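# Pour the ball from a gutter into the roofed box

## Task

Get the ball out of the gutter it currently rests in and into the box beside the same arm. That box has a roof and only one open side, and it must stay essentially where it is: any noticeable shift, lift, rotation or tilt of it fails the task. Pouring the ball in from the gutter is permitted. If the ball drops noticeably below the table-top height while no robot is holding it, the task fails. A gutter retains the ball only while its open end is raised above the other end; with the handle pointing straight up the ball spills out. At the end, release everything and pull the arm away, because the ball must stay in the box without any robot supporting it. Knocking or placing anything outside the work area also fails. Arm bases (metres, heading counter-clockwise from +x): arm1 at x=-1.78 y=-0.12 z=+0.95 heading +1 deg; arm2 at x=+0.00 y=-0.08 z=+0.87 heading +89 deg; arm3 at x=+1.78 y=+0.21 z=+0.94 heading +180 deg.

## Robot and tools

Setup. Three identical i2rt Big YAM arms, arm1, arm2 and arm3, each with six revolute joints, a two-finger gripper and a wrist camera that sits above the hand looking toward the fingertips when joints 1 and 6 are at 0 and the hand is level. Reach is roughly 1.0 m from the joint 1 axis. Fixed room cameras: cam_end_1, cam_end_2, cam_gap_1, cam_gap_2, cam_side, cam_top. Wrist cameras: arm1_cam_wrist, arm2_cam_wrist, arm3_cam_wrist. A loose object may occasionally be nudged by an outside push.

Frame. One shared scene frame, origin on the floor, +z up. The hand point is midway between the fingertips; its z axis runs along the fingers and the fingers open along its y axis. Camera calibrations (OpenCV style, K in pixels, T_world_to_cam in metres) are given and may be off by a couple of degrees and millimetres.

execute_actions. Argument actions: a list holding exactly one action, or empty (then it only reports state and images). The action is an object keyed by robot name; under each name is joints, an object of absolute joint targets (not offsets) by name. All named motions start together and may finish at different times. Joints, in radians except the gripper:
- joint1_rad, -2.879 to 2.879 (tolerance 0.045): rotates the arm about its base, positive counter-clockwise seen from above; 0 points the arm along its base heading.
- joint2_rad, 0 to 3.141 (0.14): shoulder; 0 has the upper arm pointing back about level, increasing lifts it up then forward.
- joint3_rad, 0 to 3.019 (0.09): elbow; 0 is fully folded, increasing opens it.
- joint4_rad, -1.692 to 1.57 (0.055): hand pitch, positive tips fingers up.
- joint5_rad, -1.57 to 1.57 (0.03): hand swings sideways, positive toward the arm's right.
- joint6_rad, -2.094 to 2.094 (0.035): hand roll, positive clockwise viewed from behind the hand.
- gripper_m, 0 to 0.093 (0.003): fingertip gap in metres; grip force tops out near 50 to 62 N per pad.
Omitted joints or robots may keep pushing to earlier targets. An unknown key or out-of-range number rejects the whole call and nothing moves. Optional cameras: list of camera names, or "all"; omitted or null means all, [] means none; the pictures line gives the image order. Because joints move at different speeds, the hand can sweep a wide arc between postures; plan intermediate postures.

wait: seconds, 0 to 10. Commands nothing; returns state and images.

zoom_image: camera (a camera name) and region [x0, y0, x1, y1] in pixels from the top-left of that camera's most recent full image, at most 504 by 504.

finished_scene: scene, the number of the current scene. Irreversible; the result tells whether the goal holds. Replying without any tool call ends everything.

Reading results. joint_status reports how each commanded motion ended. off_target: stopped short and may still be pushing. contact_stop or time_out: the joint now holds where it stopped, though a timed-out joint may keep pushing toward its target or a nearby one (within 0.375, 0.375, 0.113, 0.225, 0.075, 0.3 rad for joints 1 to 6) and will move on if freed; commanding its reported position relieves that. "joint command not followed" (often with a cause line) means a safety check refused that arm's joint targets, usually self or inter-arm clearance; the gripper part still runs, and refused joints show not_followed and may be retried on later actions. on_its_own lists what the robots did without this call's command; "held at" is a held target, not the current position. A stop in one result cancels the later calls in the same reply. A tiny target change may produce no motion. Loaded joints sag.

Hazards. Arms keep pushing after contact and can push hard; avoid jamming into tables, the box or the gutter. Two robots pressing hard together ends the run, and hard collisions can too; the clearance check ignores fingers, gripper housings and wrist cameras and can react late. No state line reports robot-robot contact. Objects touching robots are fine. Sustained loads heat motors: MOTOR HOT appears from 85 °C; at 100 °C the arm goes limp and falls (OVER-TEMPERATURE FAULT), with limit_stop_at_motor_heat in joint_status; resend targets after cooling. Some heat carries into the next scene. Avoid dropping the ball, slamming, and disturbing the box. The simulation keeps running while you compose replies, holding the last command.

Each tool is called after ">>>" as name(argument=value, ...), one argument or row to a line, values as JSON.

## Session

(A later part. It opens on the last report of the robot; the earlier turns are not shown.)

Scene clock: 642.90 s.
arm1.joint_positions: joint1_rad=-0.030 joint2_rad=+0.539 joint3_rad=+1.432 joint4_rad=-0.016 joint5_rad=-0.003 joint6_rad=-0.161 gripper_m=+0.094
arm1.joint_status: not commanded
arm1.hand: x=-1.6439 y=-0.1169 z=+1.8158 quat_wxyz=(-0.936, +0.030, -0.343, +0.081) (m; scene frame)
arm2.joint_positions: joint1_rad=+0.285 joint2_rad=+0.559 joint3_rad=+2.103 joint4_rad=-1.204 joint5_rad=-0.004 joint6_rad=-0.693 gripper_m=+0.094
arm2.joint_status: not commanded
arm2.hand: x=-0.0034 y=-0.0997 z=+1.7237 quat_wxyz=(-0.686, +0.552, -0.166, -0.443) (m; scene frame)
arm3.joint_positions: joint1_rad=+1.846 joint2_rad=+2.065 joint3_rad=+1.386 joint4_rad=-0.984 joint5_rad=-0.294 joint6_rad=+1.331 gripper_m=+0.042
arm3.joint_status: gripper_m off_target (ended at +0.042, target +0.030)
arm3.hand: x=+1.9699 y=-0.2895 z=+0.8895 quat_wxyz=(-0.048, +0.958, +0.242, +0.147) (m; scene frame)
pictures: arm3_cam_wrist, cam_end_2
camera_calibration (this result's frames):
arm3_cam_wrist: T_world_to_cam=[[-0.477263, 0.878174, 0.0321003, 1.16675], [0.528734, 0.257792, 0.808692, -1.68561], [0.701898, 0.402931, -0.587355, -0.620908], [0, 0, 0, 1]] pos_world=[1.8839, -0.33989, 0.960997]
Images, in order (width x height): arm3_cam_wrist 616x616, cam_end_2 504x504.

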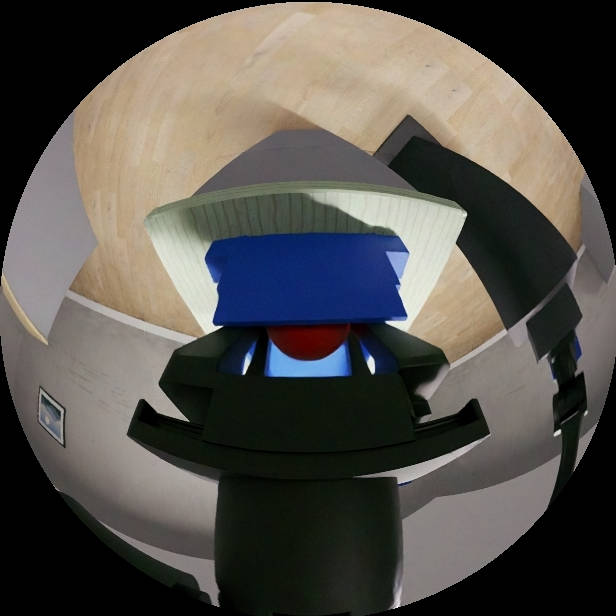

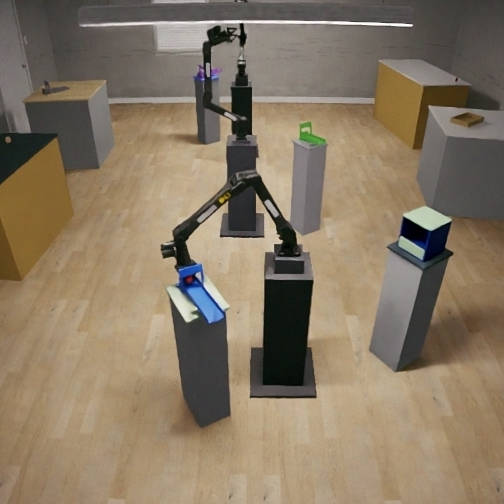

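>>> execute_actions(
  actions=[
    {"arm3":{"joints":{"joint2_rad":1.99}}},
  ],
  cameras=["arm3_cam_wrist","cam_end_2"],
)

Scene clock: 650.03 s.
arm1.joint_positions: joint1_rad=-0.030 joint2_rad=+0.539 joint3_rad=+1.432 joint4_rad=-0.016 joint5_rad=-0.003 joint6_rad=-0.161 gripper_m=+0.094
arm1.joint_status: not commanded
arm1.hand: x=-1.6439 y=-0.1169 z=+1.8158 quat_wxyz=(-0.936, +0.030, -0.343, +0.081) (m; scene frame)
arm2.joint_positions: joint1_rad=+0.285 joint2_rad=+0.559 joint3_rad=+2.103 joint4_rad=-1.204 joint5_rad=-0.004 joint6_rad=-0.693 gripper_m=+0.094
arm2.joint_status: not commanded
arm2.hand: x=-0.0034 y=-0.0997 z=+1.7237 quat_wxyz=(-0.686, +0.552, -0.166, -0.443) (m; scene frame)
arm3.joint_positions: joint1_rad=+1.846 joint2_rad=+1.998 joint3_rad=+1.382 joint4_rad=-0.983 joint5_rad=-0.294 joint6_rad=+1.331 gripper_m=+0.042
arm3.joint_status: all done
arm3.hand: x=+1.9723 y=-0.2984 z=+0.9236 quat_wxyz=(-0.016, +0.958, +0.246, +0.147) (m; scene frame)
pictures: arm3_cam_wrist, cam_end_2
camera_calibration (this result's frames):
arm3_cam_wrist: T_world_to_cam=[[-0.477117, 0.878305, -0.030673, 1.23235], [0.515025, 0.307714, 0.800039, -1.66218], [0.712116, 0.365914, -0.599164, -0.619249], [0, 0, 0, 1]] pos_world=[1.88502, -0.34431, 0.996576]
Images, in order (width x height): arm3_cam_wrist 616x616, cam_end_2 504x504.

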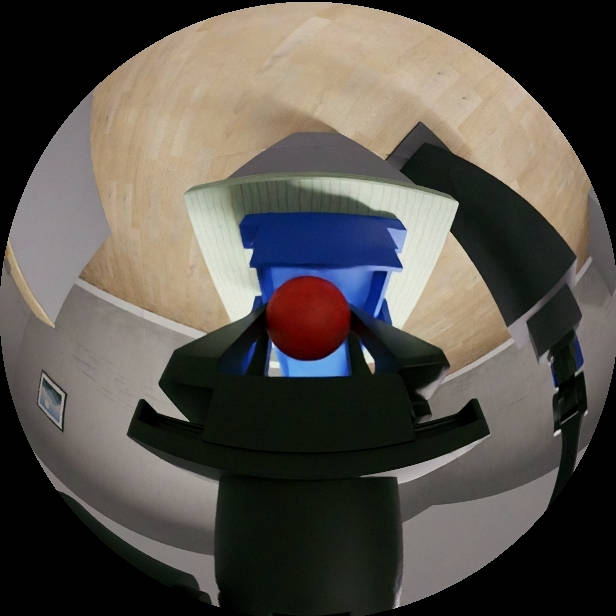

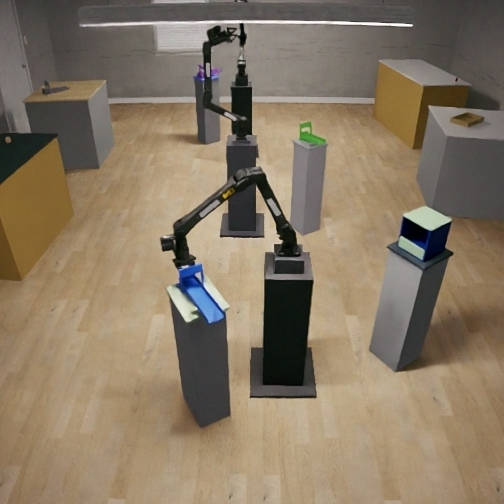

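>>> execute_actions(
  actions=[
    {"arm3":{"joints":{"joint2_rad":1.70}}},
  ],
  cameras=["arm3_cam_wrist"],
)

Scene clock: 698.73 s.
arm1.joint_positions: joint1_rad=-0.030 joint2_rad=+0.539 joint3_rad=+1.432 joint4_rad=-0.016 joint5_rad=-0.003 joint6_rad=-0.161 gripper_m=+0.094
arm1.joint_status: not commanded
arm1.hand: x=-1.6439 y=-0.1169 z=+1.8158 quat_wxyz=(-0.936, +0.030, -0.343, +0.081) (m; scene frame)
arm2.joint_positions: joint1_rad=+0.285 joint2_rad=+0.559 joint3_rad=+2.103 joint4_rad=-1.204 joint5_rad=-0.004 joint6_rad=-0.693 gripper_m=+0.094
arm2.joint_status: not commanded
arm2.hand: x=-0.0034 y=-0.0997 z=+1.7237 quat_wxyz=(-0.686, +0.552, -0.166, -0.443) (m; scene frame)
arm3.joint_positions: joint1_rad=+1.846 joint2_rad=+1.681 joint3_rad=+1.375 joint4_rad=-0.983 joint5_rad=-0.294 joint6_rad=+1.331 gripper_m=+0.042
arm3.joint_status: all done
arm3.hand: x=+1.9760 y=-0.3137 z=+1.0903 quat_wxyz=(+0.137, +0.943, +0.266, +0.148) (m; scene frame)
pictures: arm3_cam_wrist
camera_calibration (this result's frames):
arm3_cam_wrist: T_world_to_cam=[[-0.461671, 0.825266, -0.325262, 1.52666], [0.452862, 0.534571, 0.713548, -1.50446], [0.762743, 0.182125, -0.620527, -0.650833], [0, 0, 0, 1]] pos_world=[1.88255, -0.337129, 1.16621]
Images, in order (width x height): arm3_cam_wrist 616x616.

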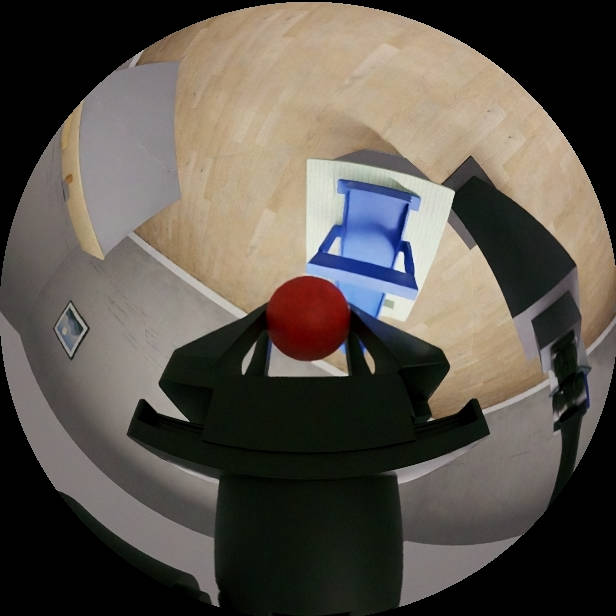

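>>> execute_actions(
  actions=[
    {"arm3":{"joints":{"joint1_rad":-1.41,"joint2_rad":1.339,"joint4_rad":0.571,"joint5_rad":0.0,"joint6_rad":0.0}}},
  ],
  cameras=[],
)

>>> execute_actions(
  actions=[
    {"arm3":{"joints":{"joint3_rad":0.468}}},
  ],
  cameras=["arm3_cam_wrist","cam_end_2","cam_side"],
)

Scene clock: 725.03 s.
arm1.joint_positions: joint1_rad=-0.030 joint2_rad=+0.539 joint3_rad=+1.432 joint4_rad=-0.016 joint5_rad=-0.003 joint6_rad=-0.161 gripper_m=+0.094
arm1.joint_status: not commanded
arm1.hand: x=-1.6439 y=-0.1169 z=+1.8158 quat_wxyz=(-0.936, +0.030, -0.343, +0.081) (m; scene frame)
arm2.joint_positions: joint1_rad=+0.285 joint2_rad=+0.559 joint3_rad=+2.103 joint4_rad=-1.204 joint5_rad=-0.004 joint6_rad=-0.693 gripper_m=+0.094
arm2.joint_status: not commanded
arm2.hand: x=-0.0034 y=-0.0997 z=+1.7237 quat_wxyz=(-0.686, +0.552, -0.166, -0.443) (m; scene frame)
arm3.joint_positions: joint1_rad=-1.409 joint2_rad=+1.344 joint3_rad=+1.372 joint4_rad=+0.553 joint5_rad=+0.000 joint6_rad=+0.007 gripper_m=+0.042
arm3.joint_status: all done
arm3.hand: x=+1.6875 y=+0.7977 z=+1.5956 quat_wxyz=(-0.570, +0.360, -0.309, -0.670) (m; scene frame)
pictures: none
No camera images: the call's "cameras" was empty. Leave "cameras" out to get every camera's image.

Scene clock: 726.50 s.
arm1.joint_positions: joint1_rad=-0.030 joint2_rad=+0.539 joint3_rad=+1.432 joint4_rad=-0.016 joint5_rad=-0.003 joint6_rad=-0.161 gripper_m=+0.094
arm1.joint_status: not commanded
arm1.hand: x=-1.6439 y=-0.1169 z=+1.8158 quat_wxyz=(-0.936, +0.030, -0.343, +0.081) (m; scene frame)
arm2.joint_positions: joint1_rad=+0.285 joint2_rad=+0.559 joint3_rad=+2.103 joint4_rad=-1.204 joint5_rad=-0.004 joint6_rad=-0.693 gripper_m=+0.094
arm2.joint_status: not commanded
arm2.hand: x=-0.0034 y=-0.0997 z=+1.7237 quat_wxyz=(-0.686, +0.552, -0.166, -0.443) (m; scene frame)
arm3.joint_positions: joint1_rad=-1.409 joint2_rad=+1.336 joint3_rad=+0.472 joint4_rad=+0.561 joint5_rad=+0.000 joint6_rad=+0.007 gripper_m=+0.042
arm3.joint_status: all done
arm3.hand: x=+1.7055 y=+0.6914 z=+1.0854 quat_wxyz=(-0.384, +0.611, -0.526, -0.451) (m; scene frame)
pictures: arm3_cam_wrist, cam_end_2, cam_side
camera_calibration (this result's frames):
arm3_cam_wrist: T_world_to_cam=[[0.99008, 0.140448, -0.00401134, -1.78048], [0.110808, -0.798052, -0.592313, 1.00637], [-0.0863903, 0.585992, -0.805698, 0.739351], [0, 0, 0, 1]] pos_world=[1.71517, 0.619947, 1.18464]
Images, in order (width x height): arm3_cam_wrist 616x616, cam_end_2 504x504, cam_side 504x504.

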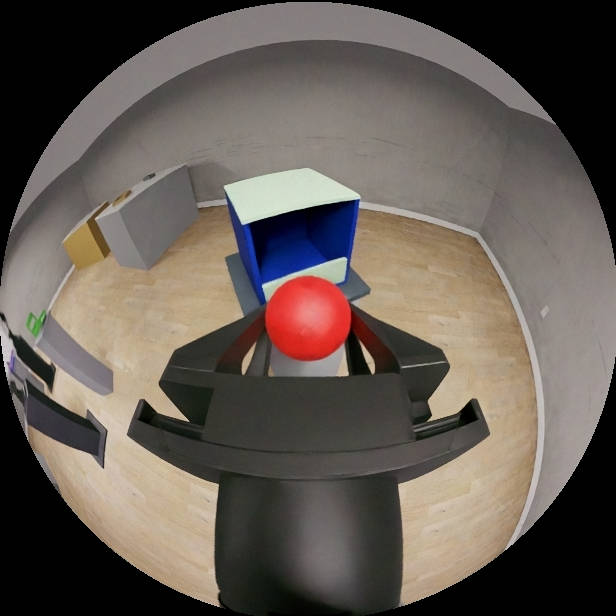

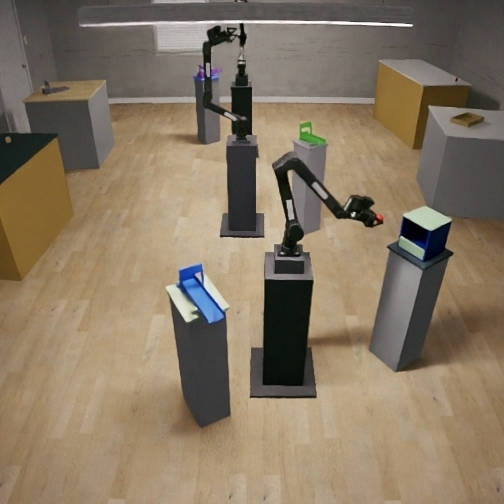

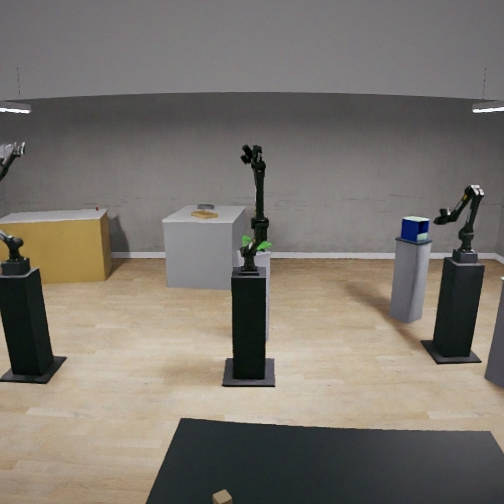

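>>> zoom_image(
  camera="arm3_cam_wrist",
  region=[210, 150, 390, 330],
)

Region (210, 150, 390, 330) of arm3_cam_wrist's 616x616 image, scaled by 2.800, with more detail than that image has.

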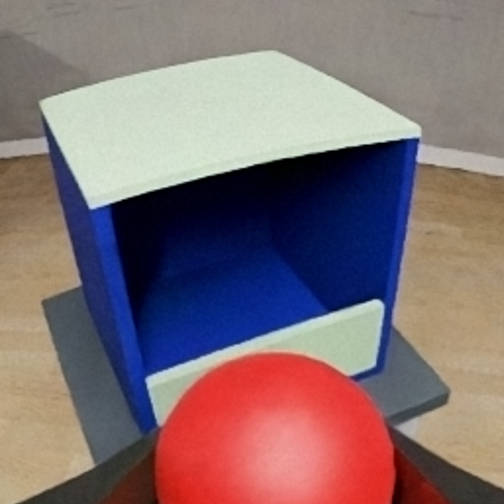

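>>> execute_actions(
  actions=[
    {"arm3":{"joints":{"joint2_rad":2.16,"joint3_rad":0.775,"joint4_rad":1.445,"joint5_rad":-0.13}}},
  ],
  cameras=["arm3_cam_wrist","cam_end_2","cam_side"],
)

Scene clock: 848.03 s.
arm1.joint_positions: joint1_rad=-0.030 joint2_rad=+0.539 joint3_rad=+1.432 joint4_rad=-0.016 joint5_rad=-0.003 joint6_rad=-0.161 gripper_m=+0.094
arm1.joint_status: not commanded
arm1.hand: x=-1.6439 y=-0.1169 z=+1.8158 quat_wxyz=(-0.936, +0.030, -0.343, +0.081) (m; scene frame)
arm2.joint_positions: joint1_rad=+0.285 joint2_rad=+0.559 joint3_rad=+2.103 joint4_rad=-1.204 joint5_rad=-0.004 joint6_rad=-0.693 gripper_m=+0.094
arm2.joint_status: not commanded
arm2.hand: x=-0.0034 y=-0.0997 z=+1.7237 quat_wxyz=(-0.686, +0.552, -0.166, -0.443) (m; scene frame)
arm3.joint_positions: joint1_rad=-1.409 joint2_rad=+2.159 joint3_rad=+0.767 joint4_rad=+1.425 joint5_rad=-0.126 joint6_rad=+0.007 gripper_m=+0.042
arm3.joint_status: all done
arm3.hand: x=+1.6662 y=+0.8051 z=+0.9751 quat_wxyz=(-0.432, +0.556, -0.418, -0.574) (m; scene frame)
pictures: arm3_cam_wrist, cam_end_2, cam_side
camera_calibration (this result's frames):
arm3_cam_wrist: T_world_to_cam=[[0.963727, 0.266865, -0.00368477, -1.81611], [0.14789, -0.545463, -0.824984, 0.997835], [-0.222169, 0.794514, -0.565144, 0.404237], [0, 0, 0, 1]] pos_world=[1.69248, 0.707768, 1.04496]
Images, in order (width x height): arm3_cam_wrist 616x616, cam_end_2 504x504, cam_side 504x504.

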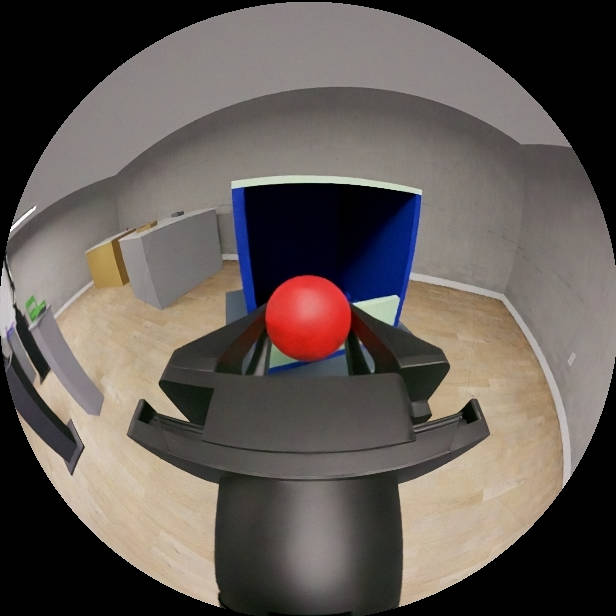

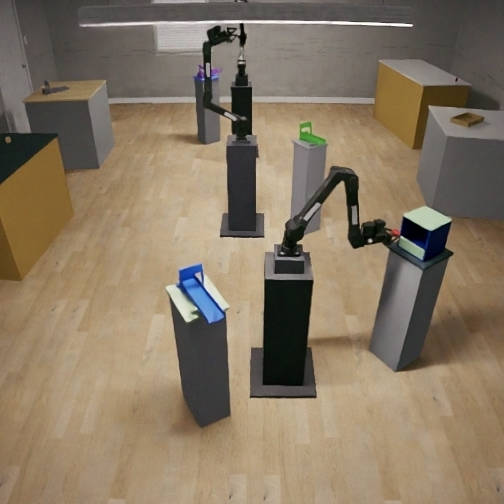

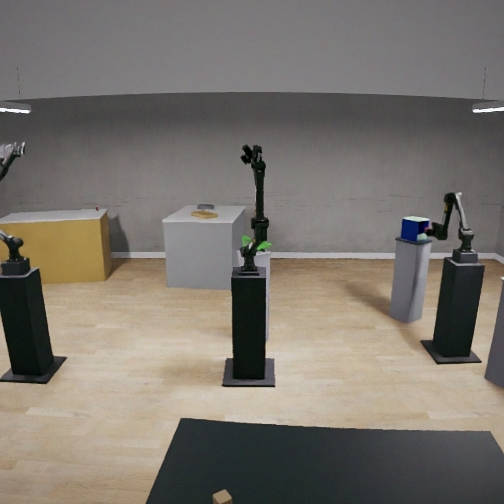

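>>> zoom_image(
  camera="arm3_cam_wrist",
  region=[220, 160, 440, 380],
)

Region (220, 160, 440, 380) of arm3_cam_wrist's 616x616 image, scaled by 2.291, with more detail than that image has.

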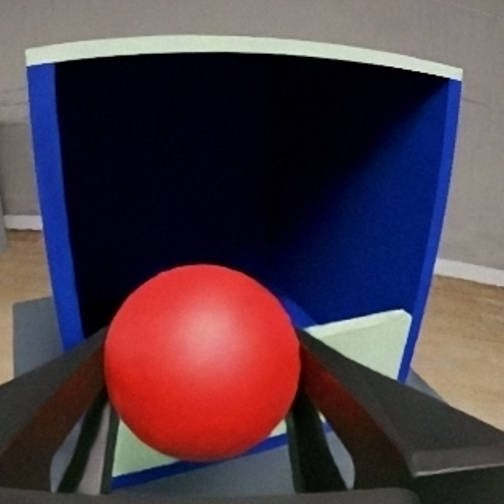

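>>> execute_actions(
  actions=[
    {"arm3":{"joints":{"joint2_rad":2.215,"joint3_rad":0.99,"joint4_rad":1.26,"joint5_rad":-0.04}}},
  ],
  cameras=["arm3_cam_wrist","cam_end_2"],
)

Scene clock: 905.33 s.
arm1.joint_positions: joint1_rad=-0.030 joint2_rad=+0.539 joint3_rad=+1.432 joint4_rad=-0.016 joint5_rad=-0.003 joint6_rad=-0.161 gripper_m=+0.094
arm1.joint_status: not commanded
arm1.hand: x=-1.6439 y=-0.1169 z=+1.8158 quat_wxyz=(-0.936, +0.030, -0.343, +0.081) (m; scene frame)
arm2.joint_positions: joint1_rad=+0.285 joint2_rad=+0.559 joint3_rad=+2.103 joint4_rad=-1.204 joint5_rad=-0.004 joint6_rad=-0.693 gripper_m=+0.094
arm2.joint_status: not commanded
arm2.hand: x=-0.0034 y=-0.0997 z=+1.7237 quat_wxyz=(-0.686, +0.552, -0.166, -0.443) (m; scene frame)
arm3.joint_positions: joint1_rad=-1.409 joint2_rad=+2.202 joint3_rad=+0.969 joint4_rad=+1.268 joint5_rad=-0.043 joint6_rad=+0.007 gripper_m=+0.042
arm3.joint_status: all done
arm3.hand: x=+1.6692 y=+0.8778 z=+0.9787 quat_wxyz=(-0.455, +0.537, -0.441, -0.557) (m; scene frame)
pictures: arm3_cam_wrist, cam_end_2
camera_calibration (this result's frames):
arm3_cam_wrist: T_world_to_cam=[[0.98254, 0.185939, -0.00642935, -1.79612], [0.0997451, -0.555615, -0.825435, 1.12974], [-0.157053, 0.810382, -0.564461, 0.225874], [0, 0, 0, 1]] pos_world=[1.68755, 0.778626, 1.04848]
Images, in order (width x height): arm3_cam_wrist 616x616, cam_end_2 504x504.

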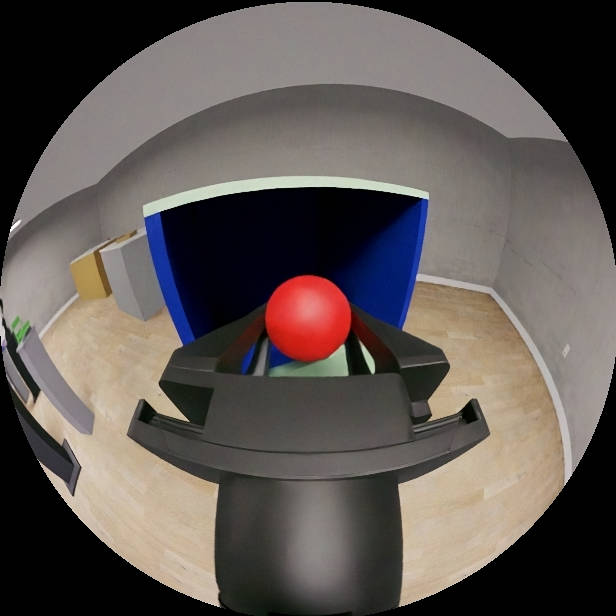

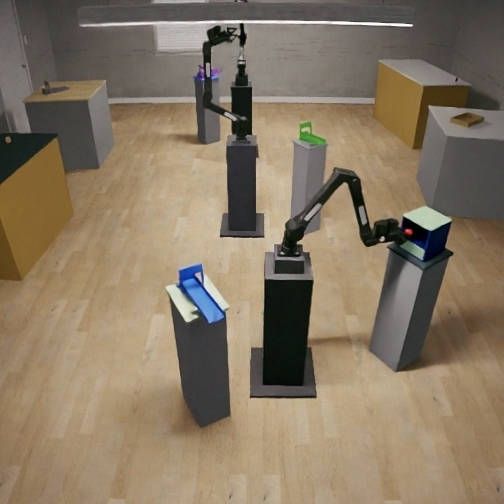

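>>> zoom_image(
  camera="arm3_cam_wrist",
  region=[130, 160, 450, 390],
)

Region (130, 160, 450, 390) of arm3_cam_wrist's 616x616 image, scaled by 1.575, with more detail than that image has; it fills the top 362 rows of this view, and the rest is white.

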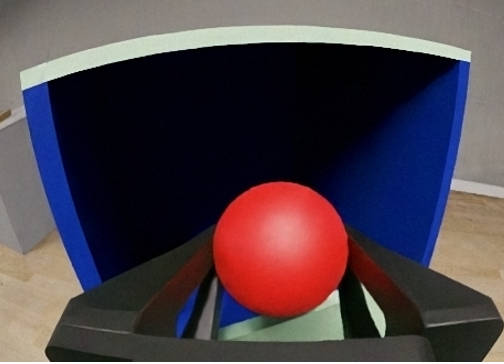

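>>> execute_actions(
  actions=[],
  cameras=["arm3_cam_wrist","cam_gap_2"],
)

Scene clock: 946.90 s.
arm1.joint_positions: joint1_rad=-0.030 joint2_rad=+0.539 joint3_rad=+1.432 joint4_rad=-0.016 joint5_rad=-0.003 joint6_rad=-0.161 gripper_m=+0.094
arm1.joint_status: not commanded
arm1.hand: x=-1.6439 y=-0.1169 z=+1.8158 quat_wxyz=(-0.936, +0.030, -0.343, +0.081) (m; scene frame)
arm2.joint_positions: joint1_rad=+0.285 joint2_rad=+0.559 joint3_rad=+2.103 joint4_rad=-1.204 joint5_rad=-0.004 joint6_rad=-0.693 gripper_m=+0.094
arm2.joint_status: not commanded
arm2.hand: x=-0.0034 y=-0.0997 z=+1.7237 quat_wxyz=(-0.686, +0.552, -0.166, -0.443) (m; scene frame)
arm3.joint_positions: joint1_rad=-1.409 joint2_rad=+2.202 joint3_rad=+0.969 joint4_rad=+1.268 joint5_rad=-0.043 joint6_rad=+0.007 gripper_m=+0.042
arm3.joint_status: all done
arm3.hand: x=+1.6692 y=+0.8778 z=+0.9787 quat_wxyz=(-0.455, +0.537, -0.441, -0.557) (m; scene frame)
pictures: arm3_cam_wrist, cam_gap_2
camera_calibration (this result's frames):
arm3_cam_wrist: T_world_to_cam=[[0.98254, 0.185939, -0.00642935, -1.79612], [0.0997451, -0.555615, -0.825435, 1.12974], [-0.157053, 0.810382, -0.564461, 0.225874], [0, 0, 0, 1]] pos_world=[1.68755, 0.778626, 1.04848]
Images, in order (width x height): arm3_cam_wrist 616x616, cam_gap_2 504x504.

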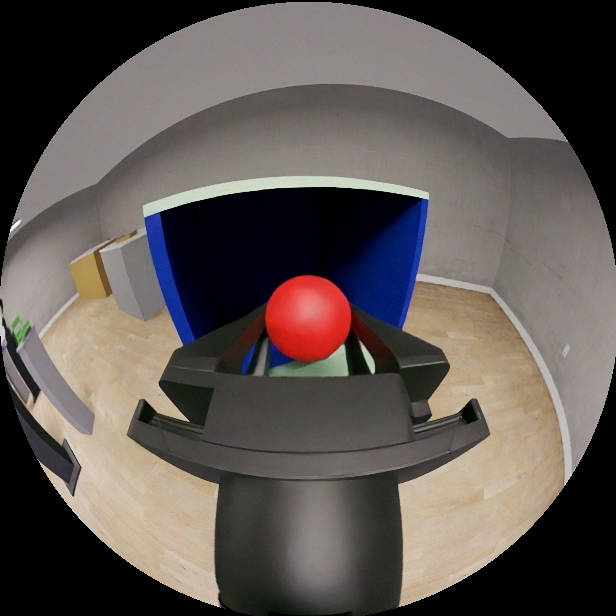

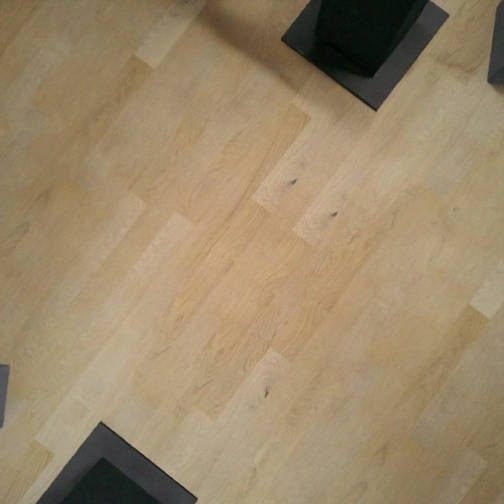

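>>> execute_actions(
  actions=[
    {"arm3":{"joints":{"joint2_rad":2.248,"joint3_rad":1.095,"joint4_rad":1.186}}},
  ],
  cameras=["arm3_cam_wrist"],
)

Scene clock: 985.53 s.
arm1.joint_positions: joint1_rad=-0.030 joint2_rad=+0.539 joint3_rad=+1.432 joint4_rad=-0.016 joint5_rad=-0.003 joint6_rad=-0.161 gripper_m=+0.094
arm1.joint_status: not commanded
arm1.hand: x=-1.6439 y=-0.1169 z=+1.8158 quat_wxyz=(-0.936, +0.030, -0.343, +0.081) (m; scene frame)
arm2.joint_positions: joint1_rad=+0.285 joint2_rad=+0.559 joint3_rad=+2.103 joint4_rad=-1.204 joint5_rad=-0.004 joint6_rad=-0.693 gripper_m=+0.094
arm2.joint_status: not commanded
arm2.hand: x=-0.0034 y=-0.0997 z=+1.7237 quat_wxyz=(-0.686, +0.552, -0.166, -0.443) (m; scene frame)
arm3.joint_positions: joint1_rad=-1.409 joint2_rad=+2.230 joint3_rad=+1.065 joint4_rad=+1.194 joint5_rad=-0.043 joint6_rad=+0.007 gripper_m=+0.042
arm3.joint_status: all done
arm3.hand: x=+1.6643 y=+0.9091 z=+0.9791 quat_wxyz=(-0.454, +0.539, -0.442, -0.555) (m; scene frame)
pictures: arm3_cam_wrist
camera_calibration (this result's frames):
arm3_cam_wrist: T_world_to_cam=[[0.982548, 0.18589, -0.00660056, -1.79693], [0.100416, -0.559964, -0.822409, 1.14786], [-0.156574, 0.807394, -0.568858, 0.20624], [0, 0, 0, 1]] pos_world=[1.6826, 0.810277, 1.04947]
Images, in order (width x height): arm3_cam_wrist 616x616.

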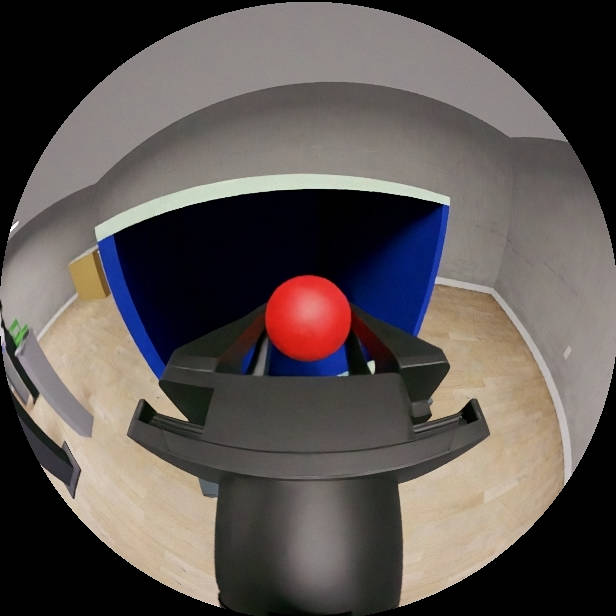

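>>> execute_actions(
  actions=[
    {"arm3":{"joints":{"joint1_rad":-1.428,"joint2_rad":2.278,"joint3_rad":1.165,"joint4_rad":1.142}}},
  ],
  cameras=["arm3_cam_wrist"],
)

Scene clock: 1051.73 s.
arm1.joint_positions: joint1_rad=-0.030 joint2_rad=+0.539 joint3_rad=+1.432 joint4_rad=-0.016 joint5_rad=-0.003 joint6_rad=-0.161 gripper_m=+0.094
arm1.joint_status: not commanded
arm1.hand: x=-1.6439 y=-0.1169 z=+1.8158 quat_wxyz=(-0.936, +0.030, -0.343, +0.081) (m; scene frame)
arm2.joint_positions: joint1_rad=+0.285 joint2_rad=+0.559 joint3_rad=+2.103 joint4_rad=-1.204 joint5_rad=-0.004 joint6_rad=-0.693 gripper_m=+0.094
arm2.joint_status: not commanded
arm2.hand: x=-0.0034 y=-0.0997 z=+1.7237 quat_wxyz=(-0.686, +0.552, -0.166, -0.443) (m; scene frame)
arm3.joint_positions: joint1_rad=-1.414 joint2_rad=+2.256 joint3_rad=+1.129 joint4_rad=+1.150 joint5_rad=-0.043 joint6_rad=+0.007 gripper_m=+0.042
arm3.joint_status: all done
arm3.hand: x=+1.6648 y=+0.9292 z=+0.9758 quat_wxyz=(-0.453, +0.539, -0.445, -0.553) (m; scene frame)
pictures: arm3_cam_wrist
camera_calibration (this result's frames):
arm3_cam_wrist: T_world_to_cam=[[0.983468, 0.180954, -0.00680755, -1.79792], [0.0984208, -0.565707, -0.818712, 1.16138], [-0.152, 0.804507, -0.574165, 0.188471], [0, 0, 0, 1]] pos_world=[1.68254, 0.83072, 1.04681]
Images, in order (width x height): arm3_cam_wrist 616x616.

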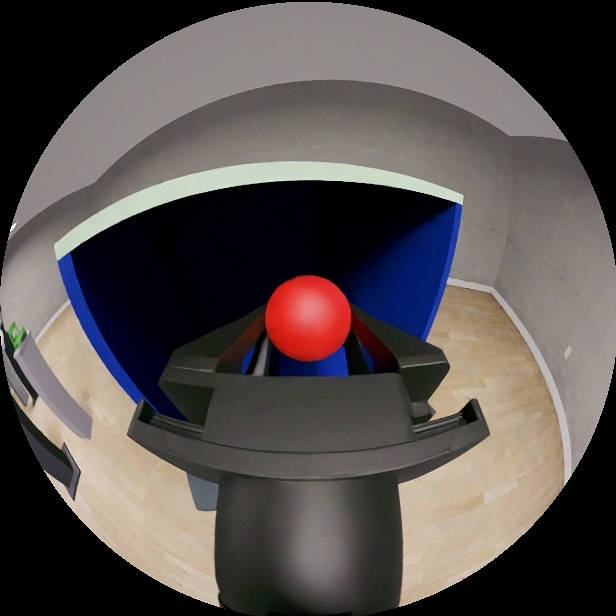

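>>> execute_actions(
  actions=[
    {"arm3":{"joints":{"joint1_rad":-1.45}}},
  ],
  cameras=["arm3_cam_wrist"],
)

Scene clock: 1064.03 s.
arm1.joint_positions: joint1_rad=-0.030 joint2_rad=+0.539 joint3_rad=+1.432 joint4_rad=-0.016 joint5_rad=-0.003 joint6_rad=-0.161 gripper_m=+0.094
arm1.joint_status: not commanded
arm1.hand: x=-1.6439 y=-0.1169 z=+1.8158 quat_wxyz=(-0.936, +0.030, -0.343, +0.081) (m; scene frame)
arm2.joint_positions: joint1_rad=+0.285 joint2_rad=+0.559 joint3_rad=+2.103 joint4_rad=-1.204 joint5_rad=-0.004 joint6_rad=-0.693 gripper_m=+0.094
arm2.joint_status: not commanded
arm2.hand: x=-0.0034 y=-0.0997 z=+1.7237 quat_wxyz=(-0.686, +0.552, -0.166, -0.443) (m; scene frame)
arm3.joint_positions: joint1_rad=-1.442 joint2_rad=+2.256 joint3_rad=+1.129 joint4_rad=+1.150 joint5_rad=-0.043 joint6_rad=+0.007 gripper_m=+0.042
arm3.joint_status: all done
arm3.hand: x=+1.6848 y=+0.9321 z=+0.9759 quat_wxyz=(-0.461, +0.533, -0.453, -0.546) (m; scene frame)
pictures: arm3_cam_wrist
camera_calibration (this result's frames):
arm3_cam_wrist: T_world_to_cam=[[0.988183, 0.153124, -0.0068141, -1.80013], [0.0823991, -0.568196, -0.818757, 1.19048], [-0.129243, 0.808521, -0.574099, 0.147034], [0, 0, 0, 1]] pos_world=[1.69976, 0.833191, 1.04686]
Images, in order (width x height): arm3_cam_wrist 616x616.

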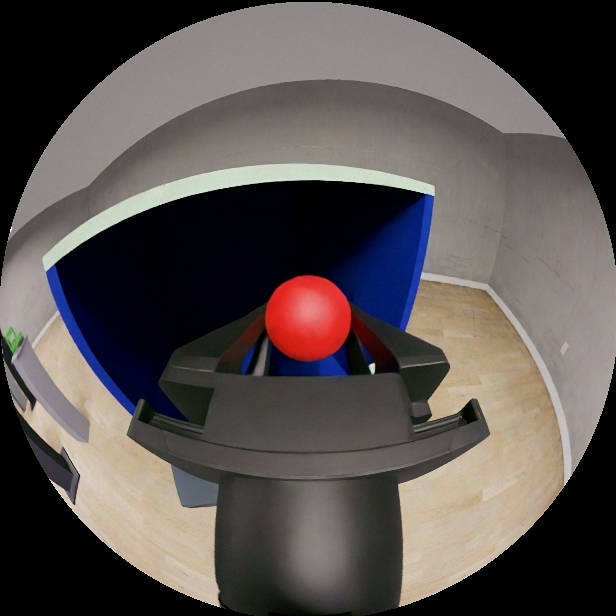

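>>> execute_actions(
  actions=[
    {"arm3":{"joints":{"joint2_rad":2.333,"joint3_rad":1.262,"joint4_rad":1.078,"joint5_rad":-0.16}}},
  ],
  cameras=["arm3_cam_wrist"],
)

Scene clock: 1096.20 s.
arm1.joint_positions: joint1_rad=-0.030 joint2_rad=+0.539 joint3_rad=+1.432 joint4_rad=-0.016 joint5_rad=-0.003 joint6_rad=-0.161 gripper_m=+0.094
arm1.joint_status: not commanded
arm1.hand: x=-1.6439 y=-0.1169 z=+1.8158 quat_wxyz=(-0.936, +0.030, -0.343, +0.081) (m; scene frame)
arm2.joint_positions: joint1_rad=+0.285 joint2_rad=+0.559 joint3_rad=+2.103 joint4_rad=-1.204 joint5_rad=-0.004 joint6_rad=-0.693 gripper_m=+0.094
arm2.joint_status: not commanded
arm2.hand: x=-0.0034 y=-0.0997 z=+1.7237 quat_wxyz=(-0.686, +0.552, -0.166, -0.443) (m; scene frame)
arm3.joint_positions: joint1_rad=-1.442 joint2_rad=+2.313 joint3_rad=+1.221 joint4_rad=+1.085 joint5_rad=-0.156 joint6_rad=+0.007 gripper_m=+0.042
arm3.joint_status: all done
arm3.hand: x=+1.6628 y=+0.9535 z=+0.9575 quat_wxyz=(-0.423, +0.566, -0.429, -0.563) (m; scene frame)
pictures: arm3_cam_wrist
camera_calibration (this result's frames):
arm3_cam_wrist: T_world_to_cam=[[0.964603, 0.263563, -0.0086398, -1.84604], [0.151045, -0.579065, -0.801168, 1.06873], [-0.216162, 0.771504, -0.598378, 0.319438], [0, 0, 0, 1]] pos_world=[1.68832, 0.858968, 1.03143]
Images, in order (width x height): arm3_cam_wrist 616x616.

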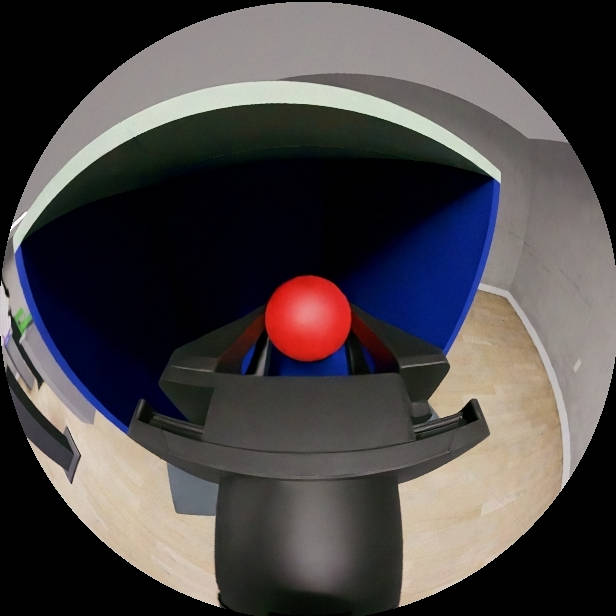

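>>> execute_actions(
  actions=[
    {"arm3":{"joints":{"gripper_m":0.054}}},
  ],
  cameras=["arm3_cam_wrist"],
)

Scene clock: 1103.00 s.
arm1.joint_positions: joint1_rad=-0.030 joint2_rad=+0.539 joint3_rad=+1.432 joint4_rad=-0.016 joint5_rad=-0.003 joint6_rad=-0.161 gripper_m=+0.094
arm1.joint_status: not commanded
arm1.hand: x=-1.6439 y=-0.1169 z=+1.8158 quat_wxyz=(-0.936, +0.030, -0.343, +0.081) (m; scene frame)
arm2.joint_positions: joint1_rad=+0.285 joint2_rad=+0.559 joint3_rad=+2.103 joint4_rad=-1.204 joint5_rad=-0.004 joint6_rad=-0.693 gripper_m=+0.094
arm2.joint_status: not commanded
arm2.hand: x=-0.0034 y=-0.0997 z=+1.7237 quat_wxyz=(-0.686, +0.552, -0.166, -0.443) (m; scene frame)
arm3.joint_positions: joint1_rad=-1.442 joint2_rad=+2.313 joint3_rad=+1.221 joint4_rad=+1.085 joint5_rad=-0.156 joint6_rad=+0.007 gripper_m=+0.054
arm3.joint_status: all done
arm3.hand: x=+1.6628 y=+0.9535 z=+0.9575 quat_wxyz=(-0.423, +0.566, -0.429, -0.563) (m; scene frame)
pictures: arm3_cam_wrist
camera_calibration (this result's frames):
arm3_cam_wrist: T_world_to_cam=[[0.964603, 0.263563, -0.0086398, -1.84604], [0.151045, -0.579065, -0.801168, 1.06873], [-0.216162, 0.771504, -0.598378, 0.319438], [0, 0, 0, 1]] pos_world=[1.68832, 0.858968, 1.03143]
Images, in order (width x height): arm3_cam_wrist 616x616.

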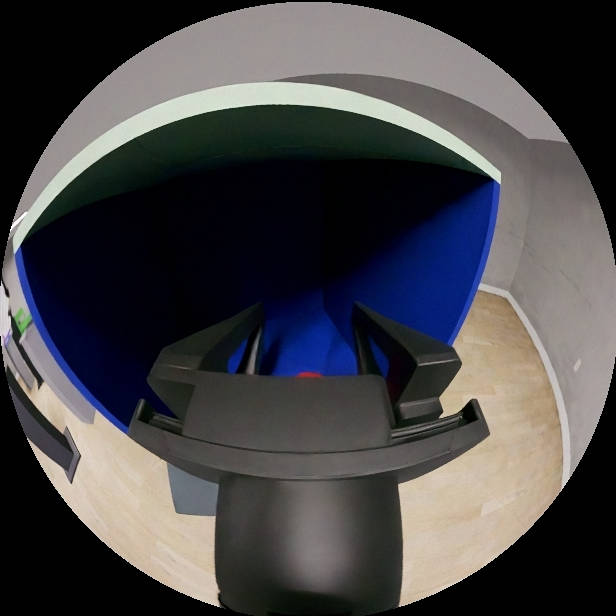

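>>> zoom_image(
  camera="arm3_cam_wrist",
  region=[200, 280, 420, 420],
)

>>> execute_actions(
  actions=[],
  cameras=["arm3_cam_wrist","cam_end_2","cam_top"],
)

Region (200, 280, 420, 420) of arm3_cam_wrist's 616x616 image, scaled by 2.291, with more detail than that image has; it fills the top 321 rows of this view, and the rest is white.

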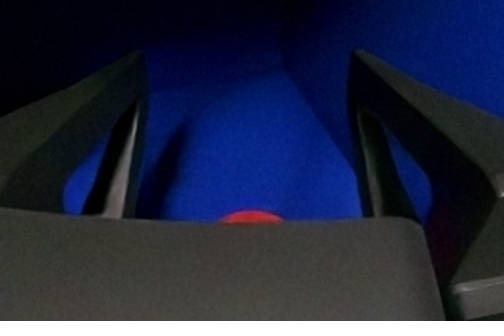

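Scene clock: 1119.77 s.
arm1.joint_positions: joint1_rad=-0.030 joint2_rad=+0.539 joint3_rad=+1.432 joint4_rad=-0.016 joint5_rad=-0.003 joint6_rad=-0.161 gripper_m=+0.094
arm1.joint_status: not commanded
arm1.hand: x=-1.6439 y=-0.1169 z=+1.8158 quat_wxyz=(-0.936, +0.030, -0.343, +0.081) (m; scene frame)
arm2.joint_positions: joint1_rad=+0.285 joint2_rad=+0.559 joint3_rad=+2.103 joint4_rad=-1.204 joint5_rad=-0.004 joint6_rad=-0.693 gripper_m=+0.094
arm2.joint_status: not commanded
arm2.hand: x=-0.0034 y=-0.0997 z=+1.7237 quat_wxyz=(-0.686, +0.552, -0.166, -0.443) (m; scene frame)
arm3.joint_positions: joint1_rad=-1.442 joint2_rad=+2.313 joint3_rad=+1.221 joint4_rad=+1.085 joint5_rad=-0.156 joint6_rad=+0.007 gripper_m=+0.054
arm3.joint_status: all done
arm3.hand: x=+1.6628 y=+0.9535 z=+0.9575 quat_wxyz=(-0.423, +0.566, -0.429, -0.563) (m; scene frame)
pictures: arm3_cam_wrist, cam_end_2, cam_top
camera_calibration (this result's frames):
arm3_cam_wrist: T_world_to_cam=[[0.964603, 0.263563, -0.0086398, -1.84604], [0.151045, -0.579065, -0.801168, 1.06873], [-0.216162, 0.771504, -0.598378, 0.319438], [0, 0, 0, 1]] pos_world=[1.68832, 0.858968, 1.03143]
Images, in order (width x height): arm3_cam_wrist 616x616, cam_end_2 504x504, cam_top 504x504.

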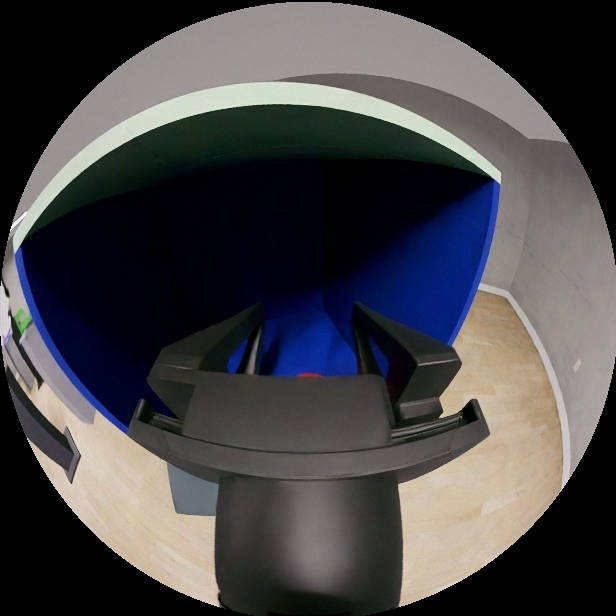

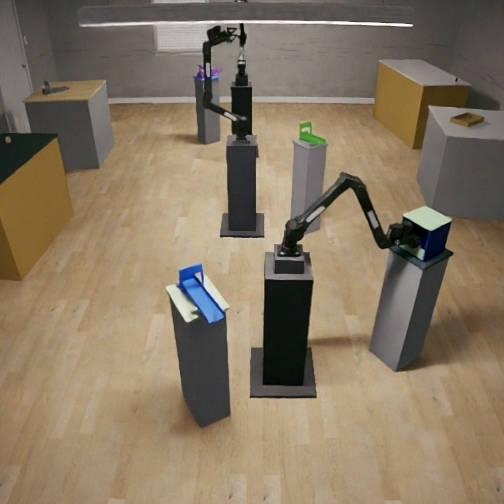

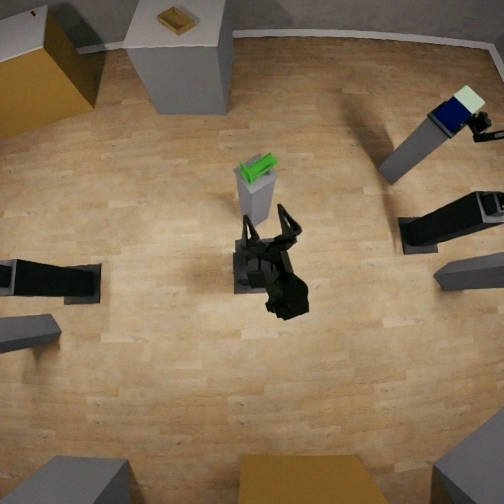

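>>> execute_actions(
  actions=[
    {"arm3":{"joints":{"joint2_rad":2.265}}},
  ],
  cameras=["arm3_cam_wrist"],
)

Scene clock: 1131.90 s.
arm1.joint_positions: joint1_rad=-0.030 joint2_rad=+0.539 joint3_rad=+1.432 joint4_rad=-0.016 joint5_rad=-0.003 joint6_rad=-0.161 gripper_m=+0.094
arm1.joint_status: not commanded
arm1.hand: x=-1.6439 y=-0.1169 z=+1.8158 quat_wxyz=(-0.936, +0.030, -0.343, +0.081) (m; scene frame)
arm2.joint_positions: joint1_rad=+0.285 joint2_rad=+0.559 joint3_rad=+2.103 joint4_rad=-1.204 joint5_rad=-0.004 joint6_rad=-0.693 gripper_m=+0.094
arm2.joint_status: not commanded
arm2.hand: x=-0.0034 y=-0.0997 z=+1.7237 quat_wxyz=(-0.686, +0.552, -0.166, -0.443) (m; scene frame)
arm3.joint_positions: joint1_rad=-1.442 joint2_rad=+2.279 joint3_rad=+1.224 joint4_rad=+1.085 joint5_rad=-0.156 joint6_rad=+0.007 gripper_m=+0.054
arm3.joint_status: all done
arm3.hand: x=+1.6622 y=+0.9578 z=+0.9837 quat_wxyz=(-0.432, +0.556, -0.419, -0.573) (m; scene frame)
pictures: arm3_cam_wrist
camera_calibration (this result's frames):
arm3_cam_wrist: T_world_to_cam=[[0.964549, 0.263886, -0.00324668, -1.8519], [0.147406, -0.548916, -0.822777, 1.09073], [-0.218901, 0.79313, -0.568355, 0.285942], [0, 0, 0, 1]] pos_world=[1.68806, 0.86062, 1.05393]
Images, in order (width x height): arm3_cam_wrist 616x616.

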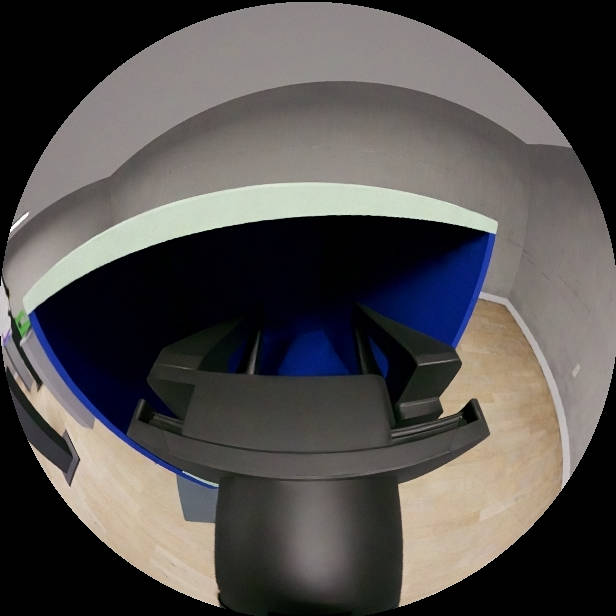

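>>> execute_actions(
  actions=[
    {"arm3":{"joints":{"joint2_rad":2.238,"joint3_rad":1.115,"joint4_rad":1.155}}},
  ],
  cameras=["arm3_cam_wrist"],
)

>>> execute_actions(
  actions=[
    {"arm3":{"joints":{"joint2_rad":2.2,"joint3_rad":0.99,"joint4_rad":1.245}}},
  ],
  cameras=["arm3_cam_wrist"],
)

Scene clock: 1140.73 s.
arm1.joint_positions: joint1_rad=-0.030 joint2_rad=+0.539 joint3_rad=+1.432 joint4_rad=-0.016 joint5_rad=-0.003 joint6_rad=-0.161 gripper_m=+0.094
arm1.joint_status: not commanded
arm1.hand: x=-1.6439 y=-0.1169 z=+1.8158 quat_wxyz=(-0.936, +0.030, -0.343, +0.081) (m; scene frame)
arm2.joint_positions: joint1_rad=+0.285 joint2_rad=+0.559 joint3_rad=+2.103 joint4_rad=-1.204 joint5_rad=-0.004 joint6_rad=-0.693 gripper_m=+0.094
arm2.joint_status: not commanded
arm2.hand: x=-0.0034 y=-0.0997 z=+1.7237 quat_wxyz=(-0.686, +0.552, -0.166, -0.443) (m; scene frame)
arm3.joint_positions: joint1_rad=-1.442 joint2_rad=+2.244 joint3_rad=+1.121 joint4_rad=+1.139 joint5_rad=-0.157 joint6_rad=+0.007 gripper_m=+0.054
arm3.joint_status: all done
arm3.hand: x=+1.6660 y=+0.9265 z=+0.9788 quat_wxyz=(-0.429, +0.560, -0.423, -0.570) (m; scene frame)
pictures: arm3_cam_wrist
camera_calibration (this result's frames):
arm3_cam_wrist: T_world_to_cam=[[0.964464, 0.264164, -0.00511293, -1.8456], [0.148898, -0.55941, -0.815408, 1.06907], [-0.218262, 0.78567, -0.578864, 0.324984], [0, 0, 0, 1]] pos_world=[1.69177, 0.830259, 1.05041]
Images, in order (width x height): arm3_cam_wrist 616x616.

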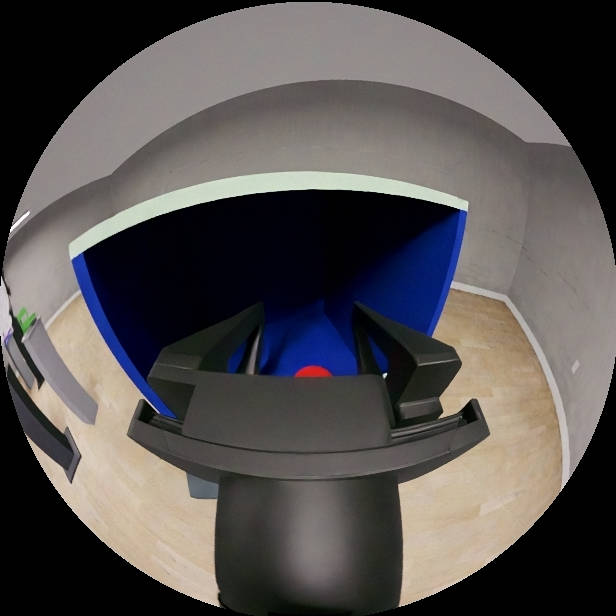

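Scene clock: 1141.60 s.
arm1.joint_positions: joint1_rad=-0.030 joint2_rad=+0.539 joint3_rad=+1.432 joint4_rad=-0.016 joint5_rad=-0.003 joint6_rad=-0.161 gripper_m=+0.094
arm1.joint_status: not commanded
arm1.hand: x=-1.6439 y=-0.1169 z=+1.8158 quat_wxyz=(-0.936, +0.030, -0.343, +0.081) (m; scene frame)
arm2.joint_positions: joint1_rad=+0.285 joint2_rad=+0.559 joint3_rad=+2.103 joint4_rad=-1.204 joint5_rad=-0.004 joint6_rad=-0.693 gripper_m=+0.094
arm2.joint_status: not commanded
arm2.hand: x=-0.0034 y=-0.0997 z=+1.7237 quat_wxyz=(-0.686, +0.552, -0.166, -0.443) (m; scene frame)
arm3.joint_positions: joint1_rad=-1.442 joint2_rad=+2.213 joint3_rad=+0.997 joint4_rad=+1.227 joint5_rad=-0.157 joint6_rad=+0.007 gripper_m=+0.054
arm3.joint_status: all done
arm3.hand: x=+1.6710 y=+0.8859 z=+0.9725 quat_wxyz=(-0.427, +0.561, -0.424, -0.568) (m; scene frame)
pictures: arm3_cam_wrist
camera_calibration (this result's frames):
arm3_cam_wrist: T_world_to_cam=[[0.964472, 0.264121, -0.00588557, -1.83896], [0.149419, -0.563726, -0.812334, 1.04041], [-0.217872, 0.782594, -0.583163, 0.360568], [0, 0, 0, 1]] pos_world=[1.69672, 0.790037, 1.04461]
Images, in order (width x height): arm3_cam_wrist 616x616.

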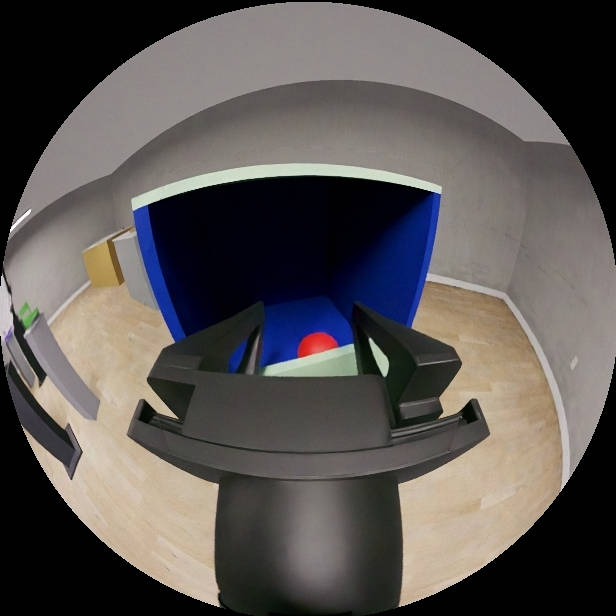

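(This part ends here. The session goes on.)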